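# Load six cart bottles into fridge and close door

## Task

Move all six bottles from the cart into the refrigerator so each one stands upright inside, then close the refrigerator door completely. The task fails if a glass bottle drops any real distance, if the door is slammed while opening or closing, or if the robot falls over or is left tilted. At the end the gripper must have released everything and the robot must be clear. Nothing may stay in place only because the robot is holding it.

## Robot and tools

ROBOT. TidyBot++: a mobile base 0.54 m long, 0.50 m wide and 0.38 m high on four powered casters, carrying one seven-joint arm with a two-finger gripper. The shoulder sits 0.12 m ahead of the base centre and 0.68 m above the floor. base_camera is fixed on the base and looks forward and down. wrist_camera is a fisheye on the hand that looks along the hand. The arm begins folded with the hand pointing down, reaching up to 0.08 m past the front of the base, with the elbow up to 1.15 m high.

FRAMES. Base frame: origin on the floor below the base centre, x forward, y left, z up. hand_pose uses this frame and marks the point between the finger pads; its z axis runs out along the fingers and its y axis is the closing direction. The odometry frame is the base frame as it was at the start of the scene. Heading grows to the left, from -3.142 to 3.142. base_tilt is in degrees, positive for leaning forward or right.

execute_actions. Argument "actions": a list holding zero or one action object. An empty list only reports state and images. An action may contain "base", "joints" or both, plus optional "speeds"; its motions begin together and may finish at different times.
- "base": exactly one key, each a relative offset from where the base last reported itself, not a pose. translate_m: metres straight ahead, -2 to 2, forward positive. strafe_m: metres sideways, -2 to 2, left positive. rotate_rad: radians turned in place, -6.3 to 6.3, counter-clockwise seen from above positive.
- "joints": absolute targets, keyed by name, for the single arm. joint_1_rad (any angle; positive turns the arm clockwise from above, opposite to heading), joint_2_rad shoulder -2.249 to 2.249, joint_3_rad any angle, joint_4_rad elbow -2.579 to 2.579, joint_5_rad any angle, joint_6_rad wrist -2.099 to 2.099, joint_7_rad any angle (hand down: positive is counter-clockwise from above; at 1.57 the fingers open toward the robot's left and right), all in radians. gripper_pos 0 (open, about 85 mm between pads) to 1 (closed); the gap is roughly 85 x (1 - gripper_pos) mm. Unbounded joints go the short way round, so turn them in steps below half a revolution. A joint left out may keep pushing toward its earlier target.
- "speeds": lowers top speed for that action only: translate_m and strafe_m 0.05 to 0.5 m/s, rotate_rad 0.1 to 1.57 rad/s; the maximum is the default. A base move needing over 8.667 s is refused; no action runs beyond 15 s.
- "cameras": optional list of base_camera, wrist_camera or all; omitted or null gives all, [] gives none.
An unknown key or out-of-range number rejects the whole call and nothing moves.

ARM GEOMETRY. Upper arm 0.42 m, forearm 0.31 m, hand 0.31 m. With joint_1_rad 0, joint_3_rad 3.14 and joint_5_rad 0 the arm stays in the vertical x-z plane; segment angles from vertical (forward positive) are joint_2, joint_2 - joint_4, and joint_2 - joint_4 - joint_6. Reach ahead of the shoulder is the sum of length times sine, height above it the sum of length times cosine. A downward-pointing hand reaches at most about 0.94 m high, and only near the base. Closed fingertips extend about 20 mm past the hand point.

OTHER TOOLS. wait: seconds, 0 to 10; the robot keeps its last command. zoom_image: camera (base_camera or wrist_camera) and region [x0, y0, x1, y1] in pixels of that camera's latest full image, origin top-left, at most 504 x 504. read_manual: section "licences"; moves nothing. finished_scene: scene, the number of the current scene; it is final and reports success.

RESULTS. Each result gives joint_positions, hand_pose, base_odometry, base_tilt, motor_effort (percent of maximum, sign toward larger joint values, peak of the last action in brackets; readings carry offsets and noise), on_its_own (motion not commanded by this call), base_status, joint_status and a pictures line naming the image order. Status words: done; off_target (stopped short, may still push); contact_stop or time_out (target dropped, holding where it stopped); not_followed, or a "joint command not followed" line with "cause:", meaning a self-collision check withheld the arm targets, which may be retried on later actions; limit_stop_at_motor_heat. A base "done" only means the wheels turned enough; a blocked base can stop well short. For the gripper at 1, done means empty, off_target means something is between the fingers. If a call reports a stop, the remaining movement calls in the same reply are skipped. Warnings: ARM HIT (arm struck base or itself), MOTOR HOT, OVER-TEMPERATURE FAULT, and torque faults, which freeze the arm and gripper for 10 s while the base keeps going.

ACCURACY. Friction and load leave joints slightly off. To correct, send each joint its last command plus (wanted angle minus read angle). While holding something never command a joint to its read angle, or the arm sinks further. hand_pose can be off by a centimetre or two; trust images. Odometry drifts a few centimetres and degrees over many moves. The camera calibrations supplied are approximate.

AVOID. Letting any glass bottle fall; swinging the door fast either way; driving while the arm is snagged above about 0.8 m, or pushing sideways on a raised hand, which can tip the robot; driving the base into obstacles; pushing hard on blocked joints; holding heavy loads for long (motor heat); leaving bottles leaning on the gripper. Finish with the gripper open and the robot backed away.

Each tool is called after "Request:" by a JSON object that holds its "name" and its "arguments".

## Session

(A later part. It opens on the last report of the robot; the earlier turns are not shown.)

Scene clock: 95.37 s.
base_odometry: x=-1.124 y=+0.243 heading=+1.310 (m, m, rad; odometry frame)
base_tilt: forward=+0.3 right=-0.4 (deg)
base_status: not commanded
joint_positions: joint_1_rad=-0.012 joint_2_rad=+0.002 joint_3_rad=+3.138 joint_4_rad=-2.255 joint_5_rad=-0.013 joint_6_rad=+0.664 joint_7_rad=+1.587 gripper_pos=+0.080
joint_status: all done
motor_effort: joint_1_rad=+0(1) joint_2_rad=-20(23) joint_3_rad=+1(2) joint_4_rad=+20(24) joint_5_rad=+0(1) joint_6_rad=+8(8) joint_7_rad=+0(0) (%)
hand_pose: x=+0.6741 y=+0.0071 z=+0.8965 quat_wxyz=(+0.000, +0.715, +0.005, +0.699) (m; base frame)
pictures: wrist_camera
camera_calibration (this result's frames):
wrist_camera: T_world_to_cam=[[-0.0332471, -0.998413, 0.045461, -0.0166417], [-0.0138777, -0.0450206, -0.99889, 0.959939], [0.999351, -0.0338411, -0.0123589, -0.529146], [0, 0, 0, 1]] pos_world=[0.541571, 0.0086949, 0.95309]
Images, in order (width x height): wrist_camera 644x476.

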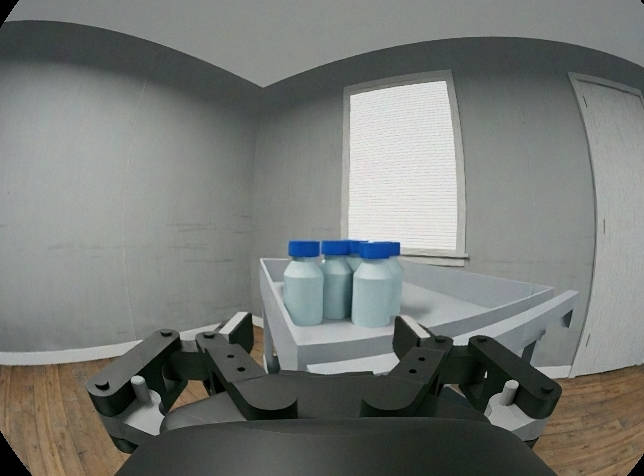

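Request:
{"name": "execute_actions", "arguments": {"actions": [{"base":{"rotate_rad":-0.09},"joints":{"joint_6_rad":0.72}}], "cameras": []}}

Request:
{"name": "execute_actions", "arguments": {"actions": [{"base":{"translate_m":0.24},"speeds":{"translate_m":0.25}}], "cameras": ["wrist_camera"]}}

Scene clock: 105.53 s.
base_odometry: x=-1.124 y=+0.243 heading=+1.220 (m, m, rad; odometry frame)
base_tilt: forward=+0.4 right=-0.4 (deg)
base_status: done
joint_positions: joint_1_rad=-0.003 joint_2_rad=+0.002 joint_3_rad=+3.144 joint_4_rad=-2.255 joint_5_rad=-0.013 joint_6_rad=+0.697 joint_7_rad=+1.587 gripper_pos=+0.080
joint_status: all done
motor_effort: joint_1_rad=+1(3) joint_2_rad=-20(21) joint_3_rad=+1(4) joint_4_rad=+18(20) joint_5_rad=-1(0) joint_6_rad=+8(8) joint_7_rad=+0(0) (%)
hand_pose: x=+0.6743 y=-0.0009 z=+0.9069 quat_wxyz=(+0.005, +0.703, -0.001, +0.711) (m; base frame)
pictures: none
No camera images: the call's "cameras" was empty. Leave "cameras" out to get every camera's image.

Scene clock: 107.37 s.
base_odometry: x=-1.041 y=+0.468 heading=+1.220 (m, m, rad; odometry frame)
base_tilt: forward=+0.4 right=-0.4 (deg)
base_status: done
joint_positions: joint_1_rad=-0.003 joint_2_rad=+0.001 joint_3_rad=+3.144 joint_4_rad=-2.255 joint_5_rad=-0.013 joint_6_rad=+0.698 joint_7_rad=+1.587 gripper_pos=+0.080
joint_status: not commanded
motor_effort: joint_1_rad=+0(1) joint_2_rad=-20(23) joint_3_rad=+1(2) joint_4_rad=+18(21) joint_5_rad=+0(0) joint_6_rad=+8(8) joint_7_rad=+1(0) (%)
hand_pose: x=+0.6742 y=-0.0009 z=+0.9072 quat_wxyz=(+0.005, +0.703, -0.001, +0.711) (m; base frame)
pictures: wrist_camera
camera_calibration (this result's frames):
wrist_camera: T_world_to_cam=[[-0.0492382, -0.997814, 0.0440755, -0.0130403], [0.019538, -0.0450828, -0.998792, 0.947684], [0.998596, -0.0483176, 0.021715, -0.559716], [0, 0, 0, 1]] pos_world=[0.539772, 0.00266832, 0.959268]
Images, in order (width x height): wrist_camera 644x476.

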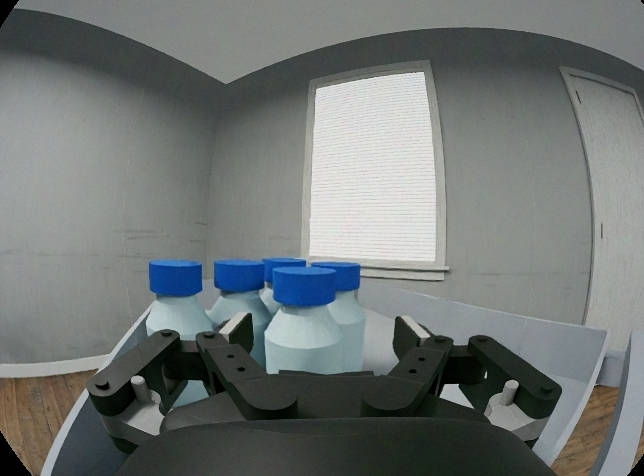

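Request:
{"name": "execute_actions", "arguments": {"actions": [{"base":{"strafe_m":0.015}}], "cameras": []}}

Request:
{"name": "execute_actions", "arguments": {"actions": [{"base":{"translate_m":0.1},"speeds":{"translate_m":0.1}}], "cameras": ["wrist_camera"]}}

Scene clock: 109.37 s.
base_odometry: x=-1.056 y=+0.473 heading=+1.220 (m, m, rad; odometry frame)
base_tilt: forward=+0.4 right=-0.4 (deg)
base_status: done
joint_positions: joint_1_rad=-0.003 joint_2_rad=+0.001 joint_3_rad=+3.142 joint_4_rad=-2.255 joint_5_rad=-0.013 joint_6_rad=+0.698 joint_7_rad=+1.587 gripper_pos=+0.080
joint_status: not commanded
motor_effort: joint_1_rad=+0(2) joint_2_rad=-20(22) joint_3_rad=+1(2) joint_4_rad=+19(19) joint_5_rad=+0(0) joint_6_rad=+8(9) joint_7_rad=+1(0) (%)
hand_pose: x=+0.6741 y=+0.0002 z=+0.9072 quat_wxyz=(+0.004, +0.703, +0.000, +0.711) (m; base frame)
pictures: none
No camera images: the call's "cameras" was empty. Leave "cameras" out to get every camera's image.

Scene clock: 110.93 s.
base_odometry: x=-1.021 y=+0.568 heading=+1.220 (m, m, rad; odometry frame)
base_tilt: forward=+0.4 right=-0.4 (deg)
base_status: done
joint_positions: joint_1_rad=-0.003 joint_2_rad=+0.001 joint_3_rad=+3.142 joint_4_rad=-2.255 joint_5_rad=-0.013 joint_6_rad=+0.698 joint_7_rad=+1.587 gripper_pos=+0.080
joint_status: not commanded
motor_effort: joint_1_rad=+0(0) joint_2_rad=-20(23) joint_3_rad=+1(1) joint_4_rad=+19(19) joint_5_rad=-1(1) joint_6_rad=+8(9) joint_7_rad=+0(1) (%)
hand_pose: x=+0.6740 y=+0.0002 z=+0.9074 quat_wxyz=(+0.004, +0.703, +0.000, +0.711) (m; base frame)
pictures: wrist_camera
camera_calibration (this result's frames):
wrist_camera: T_world_to_cam=[[-0.0472333, -0.997912, 0.0440504, -0.0132593], [0.0201173, -0.045041, -0.998783, 0.947549], [0.998681, -0.0462897, 0.0222027, -0.560051], [0, 0, 0, 1]] pos_world=[0.539624, 0.00352236, 0.959414]
Images, in order (width x height): wrist_camera 644x476.

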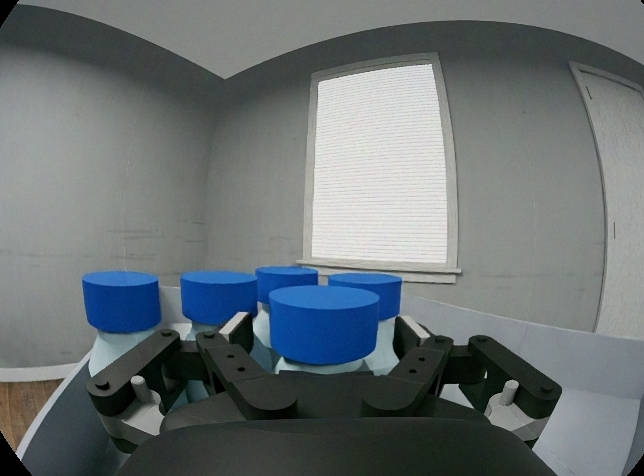

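Request:
{"name": "execute_actions", "arguments": {"actions": [{"joints":{"gripper_pos":1}}], "cameras": []}}

Request:
{"name": "execute_actions", "arguments": {"actions": [{"joints":{"joint_2_rad":-0.22,"joint_4_rad":-1.80,"joint_6_rad":0.08}}], "cameras": ["wrist_camera"]}}

Request:
{"name": "execute_actions", "arguments": {"actions": [{"base":{"translate_m":-0.34},"speeds":{"translate_m":0.35}}], "cameras": ["wrist_camera"]}}

Request:
{"name": "execute_actions", "arguments": {"actions": [{"base":{"rotate_rad":2.69},"speeds":{"rotate_rad":1.2},"joints":{"joint_1_rad":0.25}}]}}

Scene clock: 114.40 s.
base_odometry: x=-1.021 y=+0.568 heading=+1.220 (m, m, rad; odometry frame)
base_tilt: forward=+0.4 right=-0.3 (deg)
base_status: not commanded
joint_positions: joint_1_rad=-0.003 joint_2_rad=+0.001 joint_3_rad=+3.142 joint_4_rad=-2.255 joint_5_rad=-0.013 joint_6_rad=+0.698 joint_7_rad=+1.587 gripper_pos=+0.434
joint_status: gripper_pos off_target (ended at +0.434, target +1.000)
motor_effort: joint_1_rad=+0(1) joint_2_rad=-20(21) joint_3_rad=+1(2) joint_4_rad=+18(18) joint_5_rad=-1(1) joint_6_rad=+9(9) joint_7_rad=+0(0) (%)
hand_pose: x=+0.6740 y=+0.0002 z=+0.9074 quat_wxyz=(+0.004, +0.703, +0.000, +0.711) (m; base frame)
pictures: none
No camera images: the call's "cameras" was empty. Leave "cameras" out to get every camera's image.

Scene clock: 116.13 s.
base_odometry: x=-1.021 y=+0.568 heading=+1.220 (m, m, rad; odometry frame)
base_tilt: forward=+0.4 right=-0.4 (deg)
base_status: not commanded
joint_positions: joint_1_rad=-0.003 joint_2_rad=-0.202 joint_3_rad=+3.142 joint_4_rad=-1.826 joint_5_rad=-0.013 joint_6_rad=+0.088 joint_7_rad=+1.587 gripper_pos=+0.434
joint_status: all done
motor_effort: joint_1_rad=+1(0) joint_2_rad=-19(26) joint_3_rad=+1(1) joint_4_rad=+26(27) joint_5_rad=-1(1) joint_6_rad=+11(11) joint_7_rad=+1(0) (%)
hand_pose: x=+0.6595 y=+0.0024 z=+1.0882 quat_wxyz=(+0.001, +0.695, +0.002, +0.719) (m; base frame)
pictures: wrist_camera
camera_calibration (this result's frames):
wrist_camera: T_world_to_cam=[[-0.0409733, -0.998351, 0.0402149, -0.0196832], [0.0426515, -0.0419597, -0.998209, 1.11294], [0.998249, -0.0391847, 0.0443004, -0.573237], [0, 0, 0, 1]] pos_world=[0.523959, 0.00458563, 1.13713]
Images, in order (width x height): wrist_camera 644x476.

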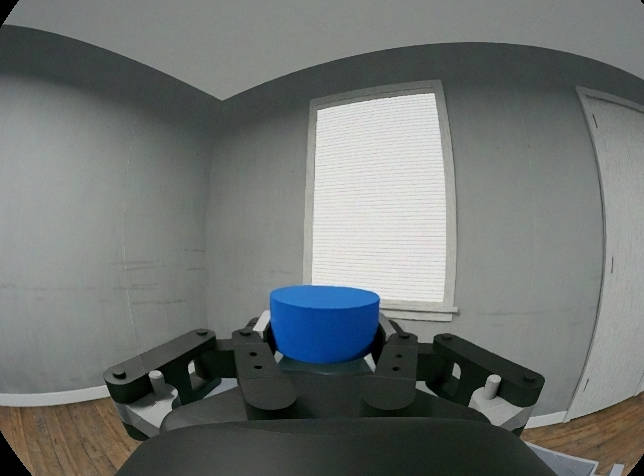

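Scene clock: 118.27 s.
base_odometry: x=-1.138 y=+0.248 heading=+1.220 (m, m, rad; odometry frame)
base_tilt: forward=+0.3 right=-0.4 (deg)
base_status: done
joint_positions: joint_1_rad=-0.003 joint_2_rad=-0.207 joint_3_rad=+3.142 joint_4_rad=-1.826 joint_5_rad=-0.013 joint_6_rad=+0.085 joint_7_rad=+1.587 gripper_pos=+0.434
joint_status: not commanded
motor_effort: joint_1_rad=+0(3) joint_2_rad=-19(23) joint_3_rad=+1(2) joint_4_rad=+26(26) joint_5_rad=-1(0) joint_6_rad=+11(12) joint_7_rad=+0(0) (%)
hand_pose: x=+0.6576 y=+0.0025 z=+1.0900 quat_wxyz=(+0.001, +0.694, +0.002, +0.720) (m; base frame)
pictures: wrist_camera
camera_calibration (this result's frames):
wrist_camera: T_world_to_cam=[[-0.040956, -0.998355, 0.040136, -0.0197161], [0.044713, -0.0419607, -0.998118, 1.11337], [0.99816, -0.0390844, 0.046358, -0.573541], [0, 0, 0, 1]] pos_world=[0.521896, 0.00461763, 1.13865]
Images, in order (width x height): wrist_camera 644x476.

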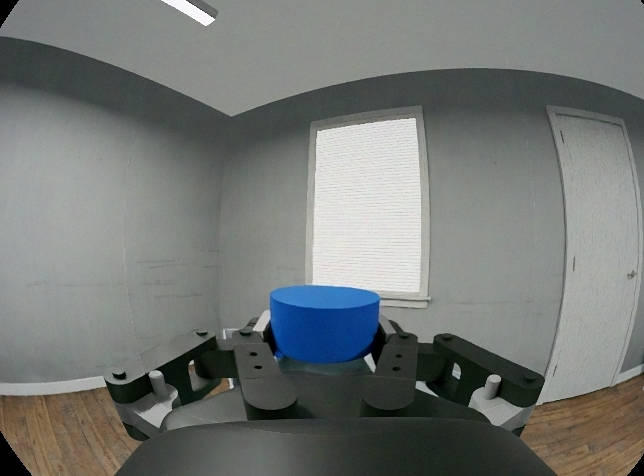

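Scene clock: 121.60 s.
base_odometry: x=-1.138 y=+0.248 heading=-2.373 (m, m, rad; odometry frame)
base_tilt: forward=+0.3 right=-0.4 (deg)
base_status: done
joint_positions: joint_1_rad=+0.238 joint_2_rad=-0.207 joint_3_rad=+3.139 joint_4_rad=-1.826 joint_5_rad=-0.013 joint_6_rad=+0.085 joint_7_rad=+1.587 gripper_pos=+0.434
joint_status: all done
motor_effort: joint_1_rad=+1(3) joint_2_rad=-19(21) joint_3_rad=+1(2) joint_4_rad=+27(26) joint_5_rad=-1(1) joint_6_rad=+11(11) joint_7_rad=+1(0) (%)
hand_pose: x=+0.6430 y=-0.1243 z=+1.0899 quat_wxyz=(+0.086, +0.689, -0.081, +0.715) (m; base frame)
pictures: base_camera, wrist_camera
camera_calibration (this result's frames):
wrist_camera: T_world_to_cam=[[-0.275084, -0.96056, 0.0406474, 0.00779444], [0.0333655, -0.0517911, -0.9981, 1.11471], [0.960841, -0.273206, 0.0462965, -0.569014], [0, 0, 0, 1]] pos_world=[0.511683, -0.0902386, 1.13862]
Images, in order (width x height): base_camera 644x364, wrist_camera 644x476.

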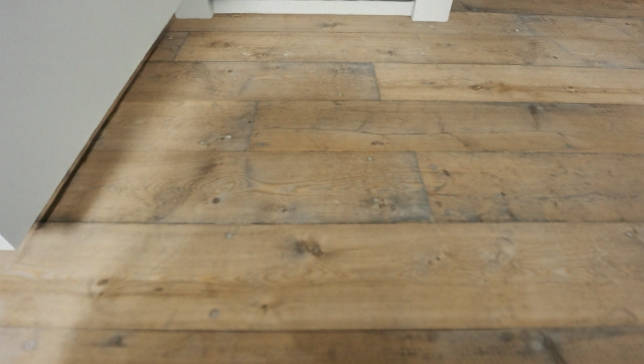

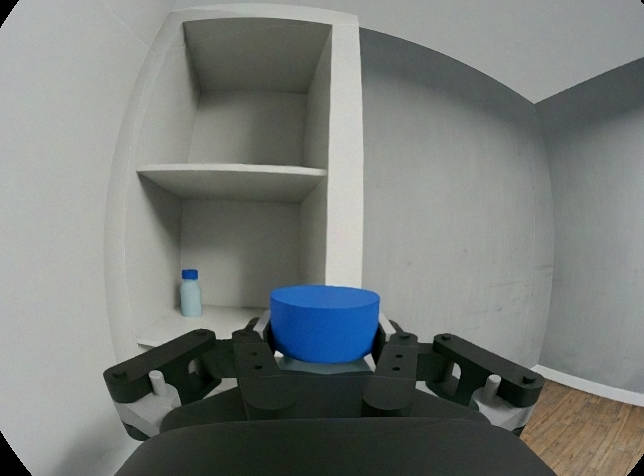

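Request:
{"name": "execute_actions", "arguments": {"actions": [{"base":{"translate_m":0.71},"speeds":{"translate_m":0.35},"joints":{"joint_1_rad":0.19}}]}}

Request:
{"name": "execute_actions", "arguments": {"actions": [{"joints":{"joint_4_rad":-1.94,"joint_6_rad":0.2}}], "cameras": []}}

Request:
{"name": "execute_actions", "arguments": {"actions": [{"joints":{"joint_4_rad":-2.01,"joint_6_rad":0.25}}], "cameras": []}}

Scene clock: 127.20 s.
base_odometry: x=-1.648 y=-0.246 heading=-2.373 (m, m, rad; odometry frame)
base_tilt: forward=+0.4 right=-0.4 (deg)
base_status: done
joint_positions: joint_1_rad=+0.202 joint_2_rad=-0.202 joint_3_rad=+3.138 joint_4_rad=-1.826 joint_5_rad=-0.013 joint_6_rad=+0.084 joint_7_rad=+1.587 gripper_pos=+0.434
joint_status: all done
motor_effort: joint_1_rad=+0(2) joint_2_rad=-20(22) joint_3_rad=+1(1) joint_4_rad=+26(27) joint_5_rad=+0(1) joint_6_rad=+11(12) joint_7_rad=+0(0) (%)
hand_pose: x=+0.6493 y=-0.1054 z=+1.0870 quat_wxyz=(+0.073, +0.693, -0.068, +0.714) (m; base frame)
pictures: base_camera, wrist_camera
camera_calibration (this result's frames):
wrist_camera: T_world_to_cam=[[-0.239509, -0.970028, 0.0410124, 0.00329401], [0.0295715, -0.0495108, -0.998336, 1.11549], [0.970444, -0.237898, 0.0405434, -0.56601], [0, 0, 0, 1]] pos_world=[0.517083, -0.0762285, 1.13644]
Images, in order (width x height): base_camera 644x364, wrist_camera 644x476.

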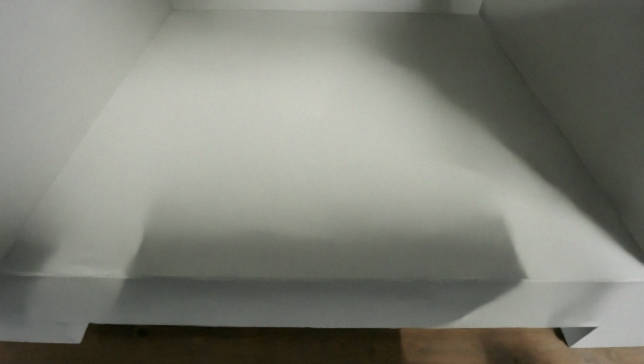

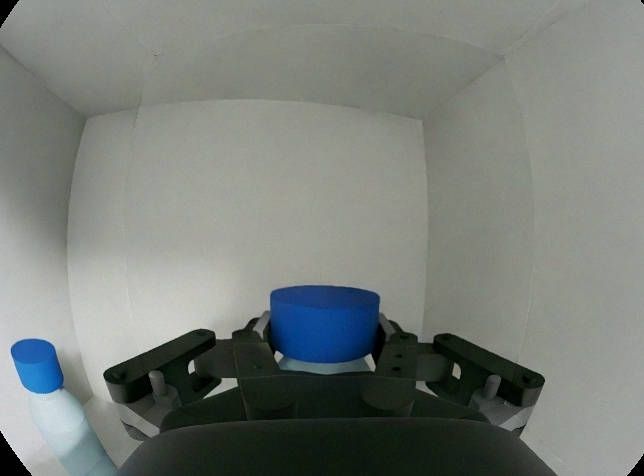

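Scene clock: 128.33 s.
base_odometry: x=-1.648 y=-0.246 heading=-2.373 (m, m, rad; odometry frame)
base_tilt: forward=+0.4 right=-0.3 (deg)
base_status: not commanded
joint_positions: joint_1_rad=+0.202 joint_2_rad=-0.202 joint_3_rad=+3.138 joint_4_rad=-1.956 joint_5_rad=-0.013 joint_6_rad=+0.155 joint_7_rad=+1.587 gripper_pos=+0.434
joint_status: all done
motor_effort: joint_1_rad=+0(0) joint_2_rad=-19(20) joint_3_rad=+1(1) joint_4_rad=+26(27) joint_5_rad=+0(1) joint_6_rad=+11(13) joint_7_rad=+0(1) (%)
hand_pose: x=+0.6445 y=-0.1048 z=+1.0282 quat_wxyz=(+0.071, +0.713, -0.070, +0.694) (m; base frame)
pictures: none
No camera images: the call's "cameras" was empty. Leave "cameras" out to get every camera's image.

Scene clock: 129.13 s.
base_odometry: x=-1.648 y=-0.246 heading=-2.373 (m, m, rad; odometry frame)
base_tilt: forward=+0.3 right=-0.4 (deg)
base_status: not commanded
joint_positions: joint_1_rad=+0.202 joint_2_rad=-0.205 joint_3_rad=+3.138 joint_4_rad=-2.003 joint_5_rad=-0.013 joint_6_rad=+0.220 joint_7_rad=+1.587 gripper_pos=+0.434
joint_status: all done
motor_effort: joint_1_rad=+0(0) joint_2_rad=-17(19) joint_3_rad=+1(2) joint_4_rad=+24(26) joint_5_rad=+0(1) joint_6_rad=+9(12) joint_7_rad=+0(1) (%)
hand_pose: x=+0.6407 y=-0.1043 z=+1.0202 quat_wxyz=(+0.072, +0.707, -0.070, +0.700) (m; base frame)
pictures: none
No camera images: the call's "cameras" was empty. Leave "cameras" out to get every camera's image.

Request:
{"name": "execute_actions", "arguments": {"actions": [{"joints":{"gripper_pos":0.0}}], "cameras": []}}

Request:
{"name": "execute_actions", "arguments": {"actions": [{"base":{"translate_m":-0.71}}], "cameras": ["wrist_camera"]}}

Request:
{"name": "execute_actions", "arguments": {"actions": [{"base":{"rotate_rad":-2.68},"joints":{"joint_1_rad":0.0}}], "cameras": []}}

Request:
{"name": "execute_actions", "arguments": {"actions": [{"base":{"translate_m":0.2},"speeds":{"translate_m":0.2},"joints":{"joint_2_rad":0,"joint_4_rad":-2.26,"joint_6_rad":0.72,"gripper_pos":0.08}}], "cameras": ["wrist_camera"]}}

Scene clock: 132.83 s.
base_odometry: x=-1.648 y=-0.246 heading=-2.373 (m, m, rad; odometry frame)
base_tilt: forward=+0.4 right=-0.4 (deg)
base_status: not commanded
joint_positions: joint_1_rad=+0.202 joint_2_rad=-0.207 joint_3_rad=+3.138 joint_4_rad=-2.003 joint_5_rad=-0.013 joint_6_rad=+0.223 joint_7_rad=+1.587 gripper_pos=+0.000
joint_status: all done
motor_effort: joint_1_rad=+0(0) joint_2_rad=-15(18) joint_3_rad=+1(1) joint_4_rad=+23(24) joint_5_rad=-1(0) joint_6_rad=+8(10) joint_7_rad=+0(0) (%)
hand_pose: x=+0.6398 y=-0.1041 z=+1.0226 quat_wxyz=(+0.072, +0.704, -0.070, +0.703) (m; base frame)
pictures: none
No camera images: the call's "cameras" was empty. Leave "cameras" out to get every camera's image.

Scene clock: 135.77 s.
base_odometry: x=-1.138 y=+0.248 heading=-2.372 (m, m, rad; odometry frame)
base_tilt: forward=+0.3 right=-0.3 (deg)
base_status: done
joint_positions: joint_1_rad=+0.201 joint_2_rad=-0.218 joint_3_rad=+3.139 joint_4_rad=-2.004 joint_5_rad=-0.013 joint_6_rad=+0.227 joint_7_rad=+1.587 gripper_pos=+0.000
joint_status: not commanded
motor_effort: joint_1_rad=+0(1) joint_2_rad=-16(19) joint_3_rad=+1(1) joint_4_rad=+23(23) joint_5_rad=+0(1) joint_6_rad=+8(9) joint_7_rad=+0(0) (%)
hand_pose: x=+0.6362 y=-0.1034 z=+1.0293 quat_wxyz=(+0.073, +0.699, -0.069, +0.708) (m; base frame)
pictures: wrist_camera
camera_calibration (this result's frames):
wrist_camera: T_world_to_cam=[[-0.240481, -0.969741, 0.0420873, 0.00404055], [0.0108436, -0.046041, -0.998881, 1.07124], [0.970593, -0.239755, 0.0215875, -0.531252], [0, 0, 0, 1]] pos_world=[0.504986, -0.0741312, 1.08134]
Images, in order (width x height): wrist_camera 644x476.

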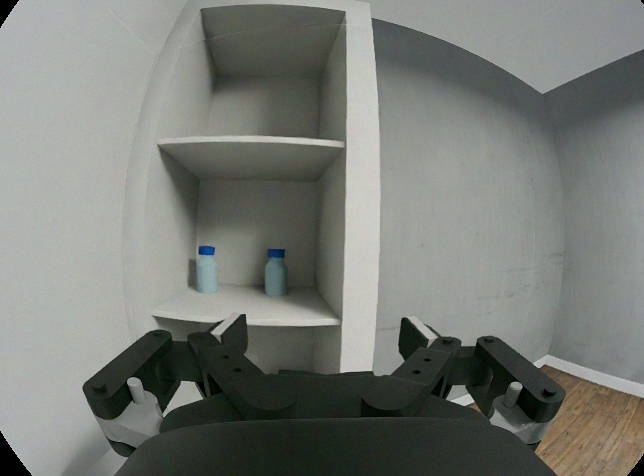

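Scene clock: 138.77 s.
base_odometry: x=-1.138 y=+0.249 heading=+1.231 (m, m, rad; odometry frame)
base_tilt: forward=+0.4 right=-0.4 (deg)
base_status: done
joint_positions: joint_1_rad=+0.009 joint_2_rad=-0.218 joint_3_rad=+3.139 joint_4_rad=-2.004 joint_5_rad=-0.013 joint_6_rad=+0.227 joint_7_rad=+1.587 gripper_pos=+0.000
joint_status: all done
motor_effort: joint_1_rad=+0(3) joint_2_rad=-15(18) joint_3_rad=+1(4) joint_4_rad=+22(21) joint_5_rad=-1(1) joint_6_rad=+8(8) joint_7_rad=+1(0) (%)
hand_pose: x=+0.6464 y=-0.0027 z=+1.0293 quat_wxyz=(+0.005, +0.703, -0.002, +0.711) (m; base frame)
pictures: none
No camera images: the call's "cameras" was empty. Leave "cameras" out to get every camera's image.

Scene clock: 140.53 s.
base_odometry: x=-1.072 y=+0.437 heading=+1.231 (m, m, rad; odometry frame)
base_tilt: forward=+0.4 right=-0.4 (deg)
base_status: done
joint_positions: joint_1_rad=+0.009 joint_2_rad=+0.005 joint_3_rad=+3.139 joint_4_rad=-2.255 joint_5_rad=-0.013 joint_6_rad=+0.695 joint_7_rad=+1.587 gripper_pos=+0.080
joint_status: all done
motor_effort: joint_1_rad=+1(1) joint_2_rad=-20(23) joint_3_rad=+1(2) joint_4_rad=+19(23) joint_5_rad=+0(0) joint_6_rad=+8(9) joint_7_rad=+0(0) (%)
hand_pose: x=+0.6749 y=-0.0047 z=+0.9047 quat_wxyz=(+0.007, +0.705, -0.003, +0.709) (m; base frame)
pictures: wrist_camera
camera_calibration (this result's frames):
wrist_camera: T_world_to_cam=[[-0.0558148, -0.997457, 0.0443218, -0.0124804], [0.0136088, -0.0451469, -0.998888, 0.949082], [0.998348, -0.0551495, 0.0160941, -0.555352], [0, 0, 0, 1]] pos_world=[0.540822, -0.000227941, 0.957517]
Images, in order (width x height): wrist_camera 644x476.

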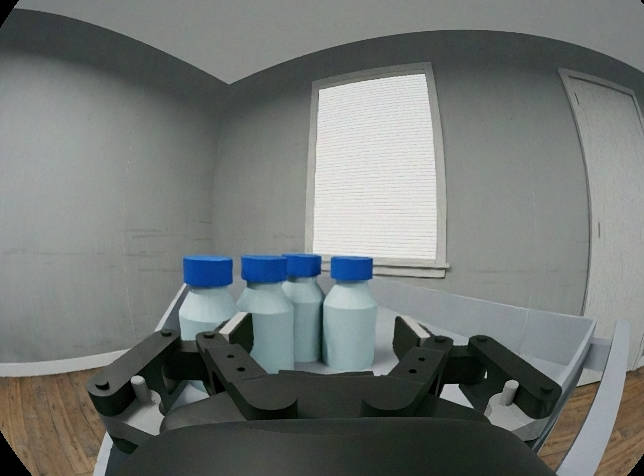

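Request:
{"name": "execute_actions", "arguments": {"actions": [{"base":{"strafe_m":-0.043}}], "cameras": []}}

Request:
{"name": "execute_actions", "arguments": {"actions": [{"base":{"translate_m":0.14},"speeds":{"translate_m":0.2}}], "cameras": ["wrist_camera"]}}

Scene clock: 143.23 s.
base_odometry: x=-1.031 y=+0.423 heading=+1.231 (m, m, rad; odometry frame)
base_tilt: forward=+0.4 right=-0.4 (deg)
base_status: done
joint_positions: joint_1_rad=+0.008 joint_2_rad=+0.005 joint_3_rad=+3.141 joint_4_rad=-2.255 joint_5_rad=-0.013 joint_6_rad=+0.695 joint_7_rad=+1.587 gripper_pos=+0.080
joint_status: not commanded
motor_effort: joint_1_rad=+1(1) joint_2_rad=-20(21) joint_3_rad=+1(1) joint_4_rad=+18(19) joint_5_rad=-1(0) joint_6_rad=+8(9) joint_7_rad=+0(0) (%)
hand_pose: x=+0.6749 y=-0.0056 z=+0.9048 quat_wxyz=(+0.008, +0.705, -0.004, +0.709) (m; base frame)
pictures: none
No camera images: the call's "cameras" was empty. Leave "cameras" out to get every camera's image.

Scene clock: 144.70 s.
base_odometry: x=-0.984 y=+0.555 heading=+1.231 (m, m, rad; odometry frame)
base_tilt: forward=+0.3 right=-0.4 (deg)
base_status: done
joint_positions: joint_1_rad=+0.008 joint_2_rad=+0.003 joint_3_rad=+3.141 joint_4_rad=-2.255 joint_5_rad=-0.013 joint_6_rad=+0.696 joint_7_rad=+1.587 gripper_pos=+0.080
joint_status: not commanded
motor_effort: joint_1_rad=+0(0) joint_2_rad=-20(23) joint_3_rad=+1(1) joint_4_rad=+18(20) joint_5_rad=-1(1) joint_6_rad=+8(9) joint_7_rad=+0(0) (%)
hand_pose: x=+0.6745 y=-0.0056 z=+0.9058 quat_wxyz=(+0.008, +0.704, -0.004, +0.710) (m; base frame)
pictures: wrist_camera
camera_calibration (this result's frames):
wrist_camera: T_world_to_cam=[[-0.0574639, -0.997368, 0.0442172, -0.012192], [0.0159972, -0.0452045, -0.99885, 0.948509], [0.998219, -0.0566905, 0.0185528, -0.557182], [0, 0, 0, 1]] pos_world=[0.540315, -0.000869882, 0.958295]
Images, in order (width x height): wrist_camera 644x476.

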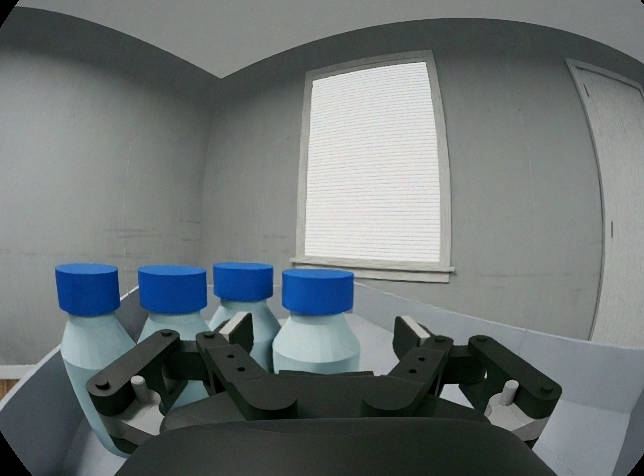

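Request:
{"name": "execute_actions", "arguments": {"actions": [{"base":{"translate_m":0.073},"speeds":{"translate_m":0.08},"joints":{"gripper_pos":0.2}}], "cameras": ["wrist_camera"]}}

Request:
{"name": "execute_actions", "arguments": {"actions": [{"joints":{"gripper_pos":1}}], "cameras": ["wrist_camera"]}}

Scene clock: 147.73 s.
base_odometry: x=-0.960 y=+0.624 heading=+1.231 (m, m, rad; odometry frame)
base_tilt: forward=+0.4 right=-0.4 (deg)
base_status: done
joint_positions: joint_1_rad=+0.008 joint_2_rad=+0.002 joint_3_rad=+3.141 joint_4_rad=-2.255 joint_5_rad=-0.013 joint_6_rad=+0.696 joint_7_rad=+1.587 gripper_pos=+0.200
joint_status: all done
motor_effort: joint_1_rad=+0(0) joint_2_rad=-20(22) joint_3_rad=+1(0) joint_4_rad=+19(19) joint_5_rad=+0(0) joint_6_rad=+8(8) joint_7_rad=+0(1) (%)
hand_pose: x=+0.6742 y=-0.0056 z=+0.9065 quat_wxyz=(+0.008, +0.704, -0.004, +0.711) (m; base frame)
pictures: wrist_camera
camera_calibration (this result's frames):
wrist_camera: T_world_to_cam=[[-0.0575186, -0.997367, 0.0441579, -0.012144], [0.0172127, -0.0452153, -0.998829, 0.948331], [0.998196, -0.0566912, 0.0197681, -0.55801], [0, 0, 0, 1]] pos_world=[0.539982, -0.000867252, 0.958788]
Images, in order (width x height): wrist_camera 644x476.

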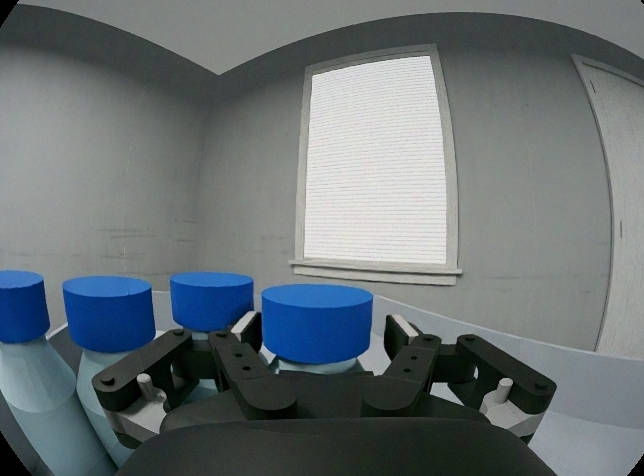

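Scene clock: 148.73 s.
base_odometry: x=-0.960 y=+0.624 heading=+1.231 (m, m, rad; odometry frame)
base_tilt: forward=+0.4 right=-0.4 (deg)
base_status: not commanded
joint_positions: joint_1_rad=+0.008 joint_2_rad=+0.002 joint_3_rad=+3.141 joint_4_rad=-2.255 joint_5_rad=-0.013 joint_6_rad=+0.696 joint_7_rad=+1.587 gripper_pos=+0.435
joint_status: gripper_pos off_target (ended at +0.435, target +1.000)
motor_effort: joint_1_rad=+0(1) joint_2_rad=-21(21) joint_3_rad=+1(3) joint_4_rad=+20(19) joint_5_rad=+0(1) joint_6_rad=+9(9) joint_7_rad=+0(1) (%)
hand_pose: x=+0.6742 y=-0.0056 z=+0.9065 quat_wxyz=(+0.008, +0.704, -0.004, +0.711) (m; base frame)
pictures: wrist_camera
camera_calibration (this result's frames):
wrist_camera: T_world_to_cam=[[-0.0575193, -0.997367, 0.0441573, -0.0121433], [0.0172232, -0.0452153, -0.998829, 0.948327], [0.998196, -0.0566914, 0.0197786, -0.558019], [0, 0, 0, 1]] pos_world=[0.539981, -0.000867333, 0.95879]
Images, in order (width x height): wrist_camera 644x476.

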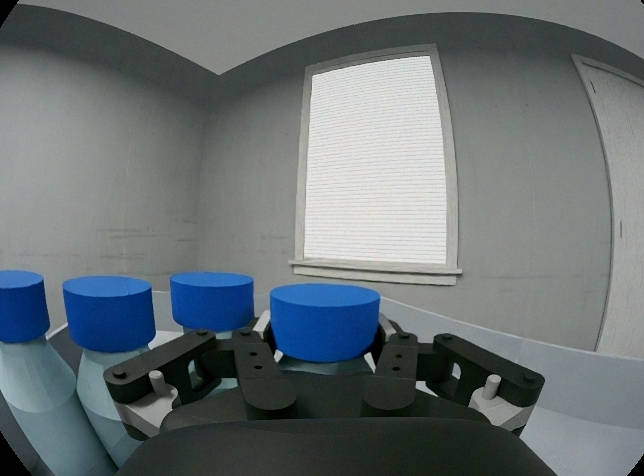

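Request:
{"name": "execute_actions", "arguments": {"actions": [{"joints":{"joint_1_rad":0.06,"joint_2_rad":-0.22,"joint_4_rad":-1.80,"joint_6_rad":0.08}}], "cameras": []}}

Request:
{"name": "execute_actions", "arguments": {"actions": [{"base":{"translate_m":-0.41},"speeds":{"translate_m":0.4}}], "cameras": ["wrist_camera"]}}

Request:
{"name": "execute_actions", "arguments": {"actions": [{"base":{"rotate_rad":2.66},"speeds":{"rotate_rad":1.2},"joints":{"joint_1_rad":0.0}}]}}

Scene clock: 153.00 s.
base_odometry: x=-0.960 y=+0.624 heading=+1.231 (m, m, rad; odometry frame)
base_tilt: forward=+0.4 right=-0.4 (deg)
base_status: not commanded
joint_positions: joint_1_rad=+0.040 joint_2_rad=-0.201 joint_3_rad=+3.141 joint_4_rad=-1.827 joint_5_rad=-0.013 joint_6_rad=+0.087 joint_7_rad=+1.587 gripper_pos=+0.435
joint_status: all done
motor_effort: joint_1_rad=+0(0) joint_2_rad=-19(26) joint_3_rad=+1(1) joint_4_rad=+26(26) joint_5_rad=+0(1) joint_6_rad=+11(12) joint_7_rad=+0(0) (%)
hand_pose: x=+0.6595 y=-0.0204 z=+1.0868 quat_wxyz=(+0.016, +0.696, -0.013, +0.718) (m; base frame)
pictures: none
No camera images: the call's "cameras" was empty. Leave "cameras" out to get every camera's image.

Scene clock: 155.27 s.
base_odometry: x=-1.096 y=+0.237 heading=+1.231 (m, m, rad; odometry frame)
base_tilt: forward=+0.3 right=-0.4 (deg)
base_status: done
joint_positions: joint_1_rad=+0.043 joint_2_rad=-0.206 joint_3_rad=+3.141 joint_4_rad=-1.827 joint_5_rad=-0.013 joint_6_rad=+0.084 joint_7_rad=+1.587 gripper_pos=+0.435
joint_status: not commanded
motor_effort: joint_1_rad=+0(2) joint_2_rad=-19(23) joint_3_rad=+1(4) joint_4_rad=+26(27) joint_5_rad=-1(0) joint_6_rad=+12(12) joint_7_rad=+0(1) (%)
hand_pose: x=+0.6577 y=-0.0216 z=+1.0883 quat_wxyz=(+0.017, +0.695, -0.014, +0.719) (m; base frame)
pictures: wrist_camera
camera_calibration (this result's frames):
wrist_camera: T_world_to_cam=[[-0.0854755, -0.995521, 0.0404009, -0.0146391], [0.0395836, -0.0439104, -0.998251, 1.1142], [0.995554, -0.0837268, 0.0431596, -0.570279], [0, 0, 0, 1]] pos_world=[0.522387, -0.013396, 1.13746]
Images, in order (width x height): wrist_camera 644x476.

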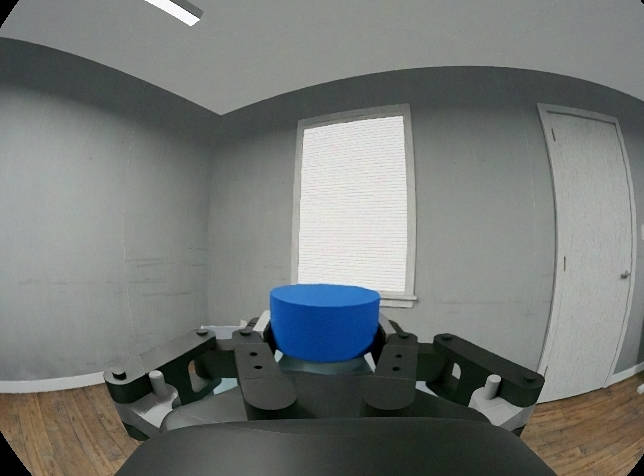

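Scene clock: 158.53 s.
base_odometry: x=-1.096 y=+0.237 heading=-2.392 (m, m, rad; odometry frame)
base_tilt: forward=+0.3 right=-0.4 (deg)
base_status: done
joint_positions: joint_1_rad=+0.008 joint_2_rad=-0.205 joint_3_rad=+3.139 joint_4_rad=-1.827 joint_5_rad=-0.013 joint_6_rad=+0.084 joint_7_rad=+1.587 gripper_pos=+0.435
joint_status: all done
motor_effort: joint_1_rad=-1(2) joint_2_rad=-19(21) joint_3_rad=+1(2) joint_4_rad=+27(26) joint_5_rad=+0(0) joint_6_rad=+11(11) joint_7_rad=+0(0) (%)
hand_pose: x=+0.6583 y=-0.0019 z=+1.0881 quat_wxyz=(+0.004, +0.695, -0.001, +0.719) (m; base frame)
pictures: base_camera, wrist_camera
camera_calibration (this result's frames):
wrist_camera: T_world_to_cam=[[-0.0492939, -0.99795, 0.0408056, -0.0192222], [0.04067, -0.042827, -0.998254, 1.11408], [0.997956, -0.0475483, 0.0426978, -0.570217], [0, 0, 0, 1]] pos_world=[0.522794, 0.00141701, 1.13727]
Images, in order (width x height): base_camera 644x364, wrist_camera 644x476.

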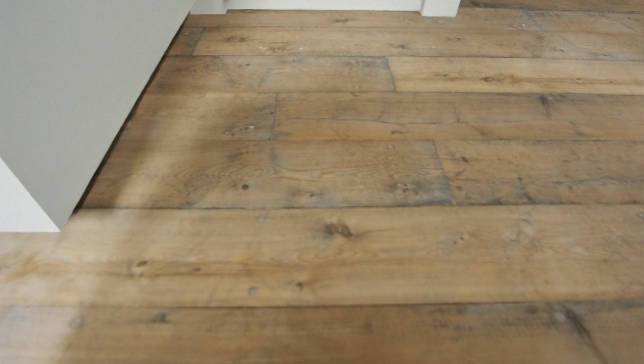

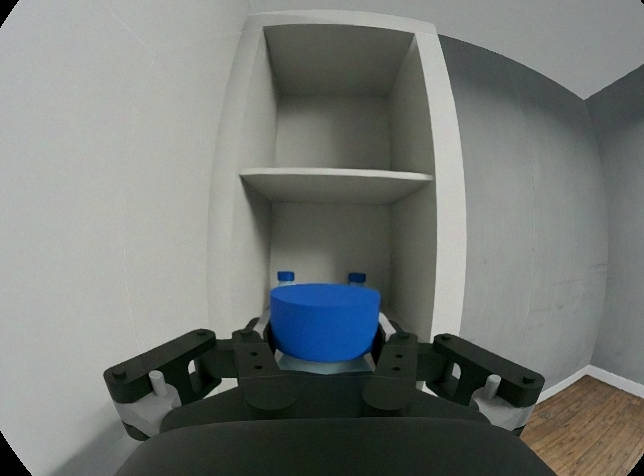

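Request:
{"name": "execute_actions", "arguments": {"actions": [{"base":{"translate_m":0.70},"speeds":{"translate_m":0.35}}]}}

Scene clock: 165.33 s.
base_odometry: x=-1.250 y=+0.093 heading=-2.374 (m, m, rad; odometry frame)
base_tilt: forward=+0.4 right=-0.4 (deg)
base_status: translate_m time_out (by the wheels' count: +0.211 of +0.700)
joint_positions: joint_1_rad=+0.005 joint_2_rad=-0.196 joint_3_rad=+3.139 joint_4_rad=-1.823 joint_5_rad=-0.013 joint_6_rad=+0.077 joint_7_rad=+1.587 gripper_pos=+0.435
joint_status: not commanded
motor_effort: joint_1_rad=+0(10) joint_2_rad=-23(36) joint_3_rad=+0(13) joint_4_rad=+28(31) joint_5_rad=-1(0) joint_6_rad=+12(14) joint_7_rad=+0(0) (%)
hand_pose: x=+0.6623 y=+0.0003 z=+1.0831 quat_wxyz=(+0.002, +0.700, +0.000, +0.714) (m; base frame)
pictures: base_camera, wrist_camera
camera_calibration (this result's frames):
wrist_camera: T_world_to_cam=[[-0.0447369, -0.998142, 0.0413572, -0.0202592], [0.0282063, -0.0426442, -0.998692, 1.11775], [0.998601, -0.0435118, 0.0300617, -0.560656], [0, 0, 0, 1]] pos_world=[0.527438, 0.00304855, 1.13398]
Images, in order (width x height): base_camera 644x364, wrist_camera 644x476.

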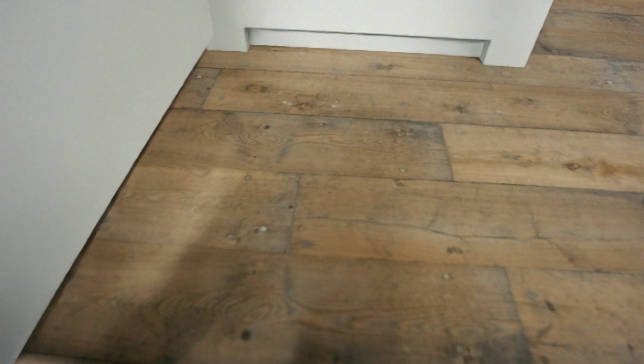

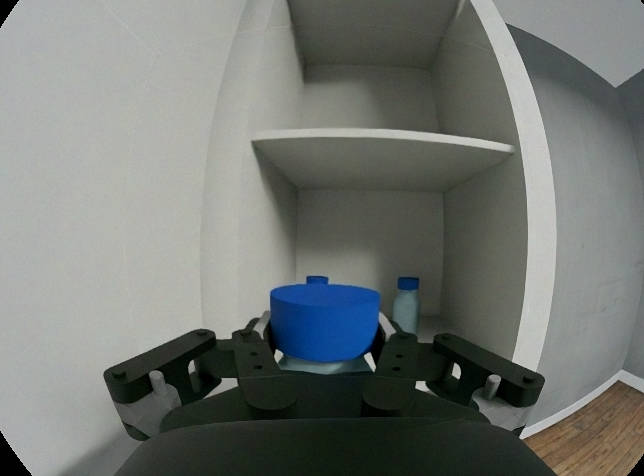

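Request:
{"name": "execute_actions", "arguments": {"actions": [{"base":{"translate_m":-0.06},"speeds":{"translate_m":0.15}}], "cameras": []}}

Request:
{"name": "execute_actions", "arguments": {"actions": [{"base":{"strafe_m":-0.07},"speeds":{"strafe_m":0.15}}], "cameras": []}}

Request:
{"name": "execute_actions", "arguments": {"actions": [{"base":{"rotate_rad":-0.06}}]}}

Scene clock: 167.87 s.
base_odometry: x=-1.207 y=+0.135 heading=-2.374 (m, m, rad; odometry frame)
base_tilt: forward=+0.3 right=-0.4 (deg)
base_status: done
joint_positions: joint_1_rad=+0.005 joint_2_rad=-0.205 joint_3_rad=+3.139 joint_4_rad=-1.823 joint_5_rad=-0.013 joint_6_rad=+0.077 joint_7_rad=+1.587 gripper_pos=+0.435
joint_status: not commanded
motor_effort: joint_1_rad=+0(1) joint_2_rad=-20(24) joint_3_rad=+1(2) joint_4_rad=+27(27) joint_5_rad=+0(0) joint_6_rad=+11(12) joint_7_rad=+1(0) (%)
hand_pose: x=+0.6586 y=+0.0003 z=+1.0880 quat_wxyz=(+0.002, +0.697, +0.000, +0.717) (m; base frame)
pictures: none
No camera images: the call's "cameras" was empty. Leave "cameras" out to get every camera's image.

Scene clock: 169.00 s.
base_odometry: x=-1.256 y=+0.185 heading=-2.374 (m, m, rad; odometry frame)
base_tilt: forward=+0.3 right=-0.4 (deg)
base_status: done
joint_positions: joint_1_rad=+0.005 joint_2_rad=-0.205 joint_3_rad=+3.139 joint_4_rad=-1.823 joint_5_rad=-0.013 joint_6_rad=+0.077 joint_7_rad=+1.587 gripper_pos=+0.435
joint_status: not commanded
motor_effort: joint_1_rad=+0(3) joint_2_rad=-19(21) joint_3_rad=+0(4) joint_4_rad=+25(27) joint_5_rad=-1(1) joint_6_rad=+11(11) joint_7_rad=+0(0) (%)
hand_pose: x=+0.6587 y=+0.0000 z=+1.0880 quat_wxyz=(+0.002, +0.697, +0.000, +0.717) (m; base frame)
pictures: none
No camera images: the call's "cameras" was empty. Leave "cameras" out to get every camera's image.

Scene clock: 169.70 s.
base_odometry: x=-1.256 y=+0.185 heading=-2.434 (m, m, rad; odometry frame)
base_tilt: forward=+0.4 right=-0.4 (deg)
base_status: done
joint_positions: joint_1_rad=+0.005 joint_2_rad=-0.205 joint_3_rad=+3.144 joint_4_rad=-1.823 joint_5_rad=-0.013 joint_6_rad=+0.077 joint_7_rad=+1.587 gripper_pos=+0.435
joint_status: not commanded
motor_effort: joint_1_rad=+0(2) joint_2_rad=-19(21) joint_3_rad=+1(4) joint_4_rad=+26(28) joint_5_rad=-1(1) joint_6_rad=+11(12) joint_7_rad=+1(0) (%)
hand_pose: x=+0.6587 y=-0.0033 z=+1.0880 quat_wxyz=(+0.004, +0.697, -0.002, +0.717) (m; base frame)
pictures: base_camera, wrist_camera
camera_calibration (this result's frames):
wrist_camera: T_world_to_cam=[[-0.050884, -0.99791, 0.0398363, -0.018488], [0.0369604, -0.0417423, -0.998445, 1.11655], [0.99802, -0.0493325, 0.0390072, -0.566765], [0, 0, 0, 1]] pos_world=[0.523435, 0.00019801, 1.13766]
Images, in order (width x height): base_camera 644x364, wrist_camera 644x476.

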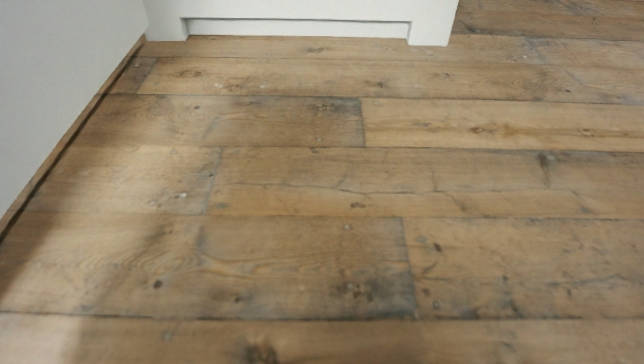

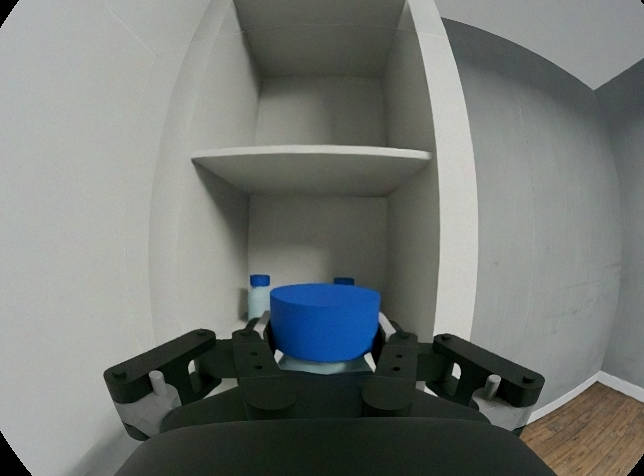

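Request:
{"name": "execute_actions", "arguments": {"actions": [{"base":{"translate_m":0.53},"speeds":{"translate_m":0.3},"joints":{"joint_1_rad":-0.085}}]}}

Scene clock: 174.03 s.
base_odometry: x=-1.659 y=-0.159 heading=-2.434 (m, m, rad; odometry frame)
base_tilt: forward=+0.4 right=-0.4 (deg)
base_status: done
joint_positions: joint_1_rad=-0.073 joint_2_rad=-0.200 joint_3_rad=+3.141 joint_4_rad=-1.823 joint_5_rad=-0.013 joint_6_rad=+0.077 joint_7_rad=+1.587 gripper_pos=+0.435
joint_status: all done
motor_effort: joint_1_rad=+0(2) joint_2_rad=-20(23) joint_3_rad=+1(3) joint_4_rad=+26(28) joint_5_rad=-1(1) joint_6_rad=+11(12) joint_7_rad=+1(1) (%)
hand_pose: x=+0.6588 y=+0.0411 z=+1.0857 quat_wxyz=(-0.025, +0.698, +0.027, +0.716) (m; base frame)
pictures: base_camera, wrist_camera
camera_calibration (this result's frames):
wrist_camera: T_world_to_cam=[[0.0307491, -0.998698, 0.0407028, -0.028794], [0.0361541, -0.0395841, -0.998562, 1.11673], [0.998873, 0.0321765, 0.0348898, -0.564043], [0, 0, 0, 1]] pos_world=[0.523919, 0.033597, 1.13597]
Images, in order (width x height): base_camera 644x364, wrist_camera 644x476.

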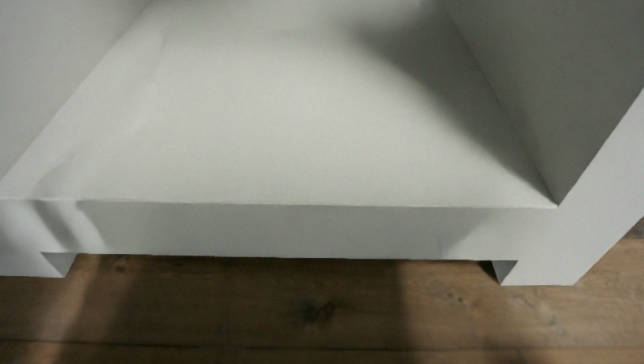

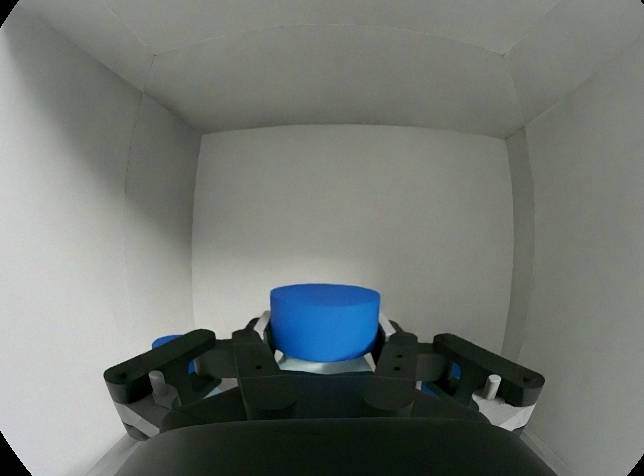

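Request:
{"name": "execute_actions", "arguments": {"actions": [{"base":{"translate_m":0.04},"speeds":{"translate_m":0.1},"joints":{"joint_1_rad":-0.1}}], "cameras": []}}

Request:
{"name": "execute_actions", "arguments": {"actions": [{"joints":{"joint_4_rad":-1.94,"joint_6_rad":0.2}}], "cameras": ["wrist_camera"]}}

Request:
{"name": "execute_actions", "arguments": {"actions": [{"joints":{"joint_4_rad":-2.01,"joint_6_rad":0.25}}], "cameras": []}}

Request:
{"name": "execute_actions", "arguments": {"actions": [{"joints":{"gripper_pos":0.15}}], "cameras": ["wrist_camera"]}}

Scene clock: 177.50 s.
base_odometry: x=-1.689 y=-0.185 heading=-2.434 (m, m, rad; odometry frame)
base_tilt: forward=+0.4 right=-0.4 (deg)
base_status: done
joint_positions: joint_1_rad=-0.085 joint_2_rad=-0.201 joint_3_rad=+3.141 joint_4_rad=-1.823 joint_5_rad=-0.013 joint_6_rad=+0.077 joint_7_rad=+1.587 gripper_pos=+0.435
joint_status: all done
motor_effort: joint_1_rad=+0(1) joint_2_rad=-20(23) joint_3_rad=+1(2) joint_4_rad=+26(27) joint_5_rad=+0(1) joint_6_rad=+11(11) joint_7_rad=+0(0) (%)
hand_pose: x=+0.6581 y=+0.0474 z=+1.0860 quat_wxyz=(-0.029, +0.697, +0.031, +0.716) (m; base frame)
pictures: none
No camera images: the call's "cameras" was empty. Leave "cameras" out to get every camera's image.

Scene clock: 178.63 s.
base_odometry: x=-1.689 y=-0.185 heading=-2.434 (m, m, rad; odometry frame)
base_tilt: forward=+0.4 right=-0.4 (deg)
base_status: not commanded
joint_positions: joint_1_rad=-0.085 joint_2_rad=-0.201 joint_3_rad=+3.141 joint_4_rad=-1.956 joint_5_rad=-0.013 joint_6_rad=+0.154 joint_7_rad=+1.587 gripper_pos=+0.435
joint_status: all done
motor_effort: joint_1_rad=+1(1) joint_2_rad=-20(20) joint_3_rad=+1(1) joint_4_rad=+27(28) joint_5_rad=-1(1) joint_6_rad=+11(12) joint_7_rad=+1(0) (%)
hand_pose: x=+0.6532 y=+0.0467 z=+1.0270 quat_wxyz=(-0.028, +0.717, +0.031, +0.696) (m; base frame)
pictures: wrist_camera
camera_calibration (this result's frames):
wrist_camera: T_world_to_cam=[[0.0438951, -0.998103, 0.043177, -0.0317623], [-0.0187202, -0.0440328, -0.998855, 1.09484], [0.998861, 0.0430365, -0.0206175, -0.50005], [0, 0, 0, 1]] pos_world=[0.52137, 0.0380275, 1.08465]
Images, in order (width x height): wrist_camera 644x476.

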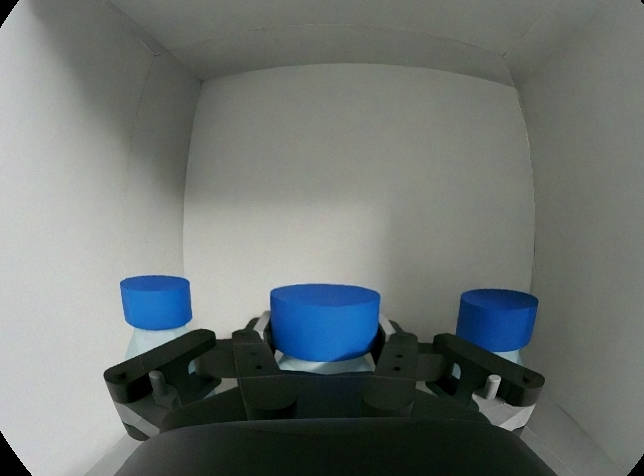

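Scene clock: 179.43 s.
base_odometry: x=-1.689 y=-0.185 heading=-2.434 (m, m, rad; odometry frame)
base_tilt: forward=+0.4 right=-0.4 (deg)
base_status: not commanded
joint_positions: joint_1_rad=-0.085 joint_2_rad=-0.204 joint_3_rad=+3.141 joint_4_rad=-2.004 joint_5_rad=-0.013 joint_6_rad=+0.219 joint_7_rad=+1.587 gripper_pos=+0.435
joint_status: all done
motor_effort: joint_1_rad=+0(1) joint_2_rad=-17(19) joint_3_rad=+1(1) joint_4_rad=+23(27) joint_5_rad=+0(1) joint_6_rad=+9(12) joint_7_rad=+0(0) (%)
hand_pose: x=+0.6493 y=+0.0461 z=+1.0191 quat_wxyz=(-0.028, +0.710, +0.031, +0.703) (m; base frame)
pictures: none
No camera images: the call's "cameras" was empty. Leave "cameras" out to get every camera's image.

Scene clock: 180.47 s.
base_odometry: x=-1.689 y=-0.185 heading=-2.434 (m, m, rad; odometry frame)
base_tilt: forward=+0.4 right=-0.5 (deg)
base_status: not commanded
joint_positions: joint_1_rad=-0.085 joint_2_rad=-0.208 joint_3_rad=+3.141 joint_4_rad=-2.004 joint_5_rad=-0.013 joint_6_rad=+0.223 joint_7_rad=+1.587 gripper_pos=+0.150
joint_status: all done
motor_effort: joint_1_rad=+0(0) joint_2_rad=-16(18) joint_3_rad=+1(1) joint_4_rad=+21(24) joint_5_rad=+0(1) joint_6_rad=+8(10) joint_7_rad=+0(0) (%)
hand_pose: x=+0.6480 y=+0.0460 z=+1.0225 quat_wxyz=(-0.028, +0.707, +0.031, +0.706) (m; base frame)
pictures: wrist_camera
camera_calibration (this result's frames):
wrist_camera: T_world_to_cam=[[0.0418347, -0.998234, 0.0421633, -0.0296813], [0.00916703, -0.041815, -0.999083, 1.07225], [0.999082, 0.0421829, 0.00740153, -0.523628], [0, 0, 0, 1]] pos_world=[0.51456, 0.0372956, 1.0764]
Images, in order (width x height): wrist_camera 644x476.

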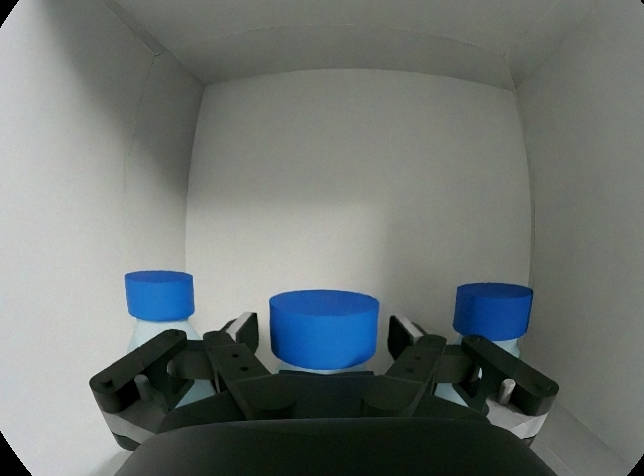

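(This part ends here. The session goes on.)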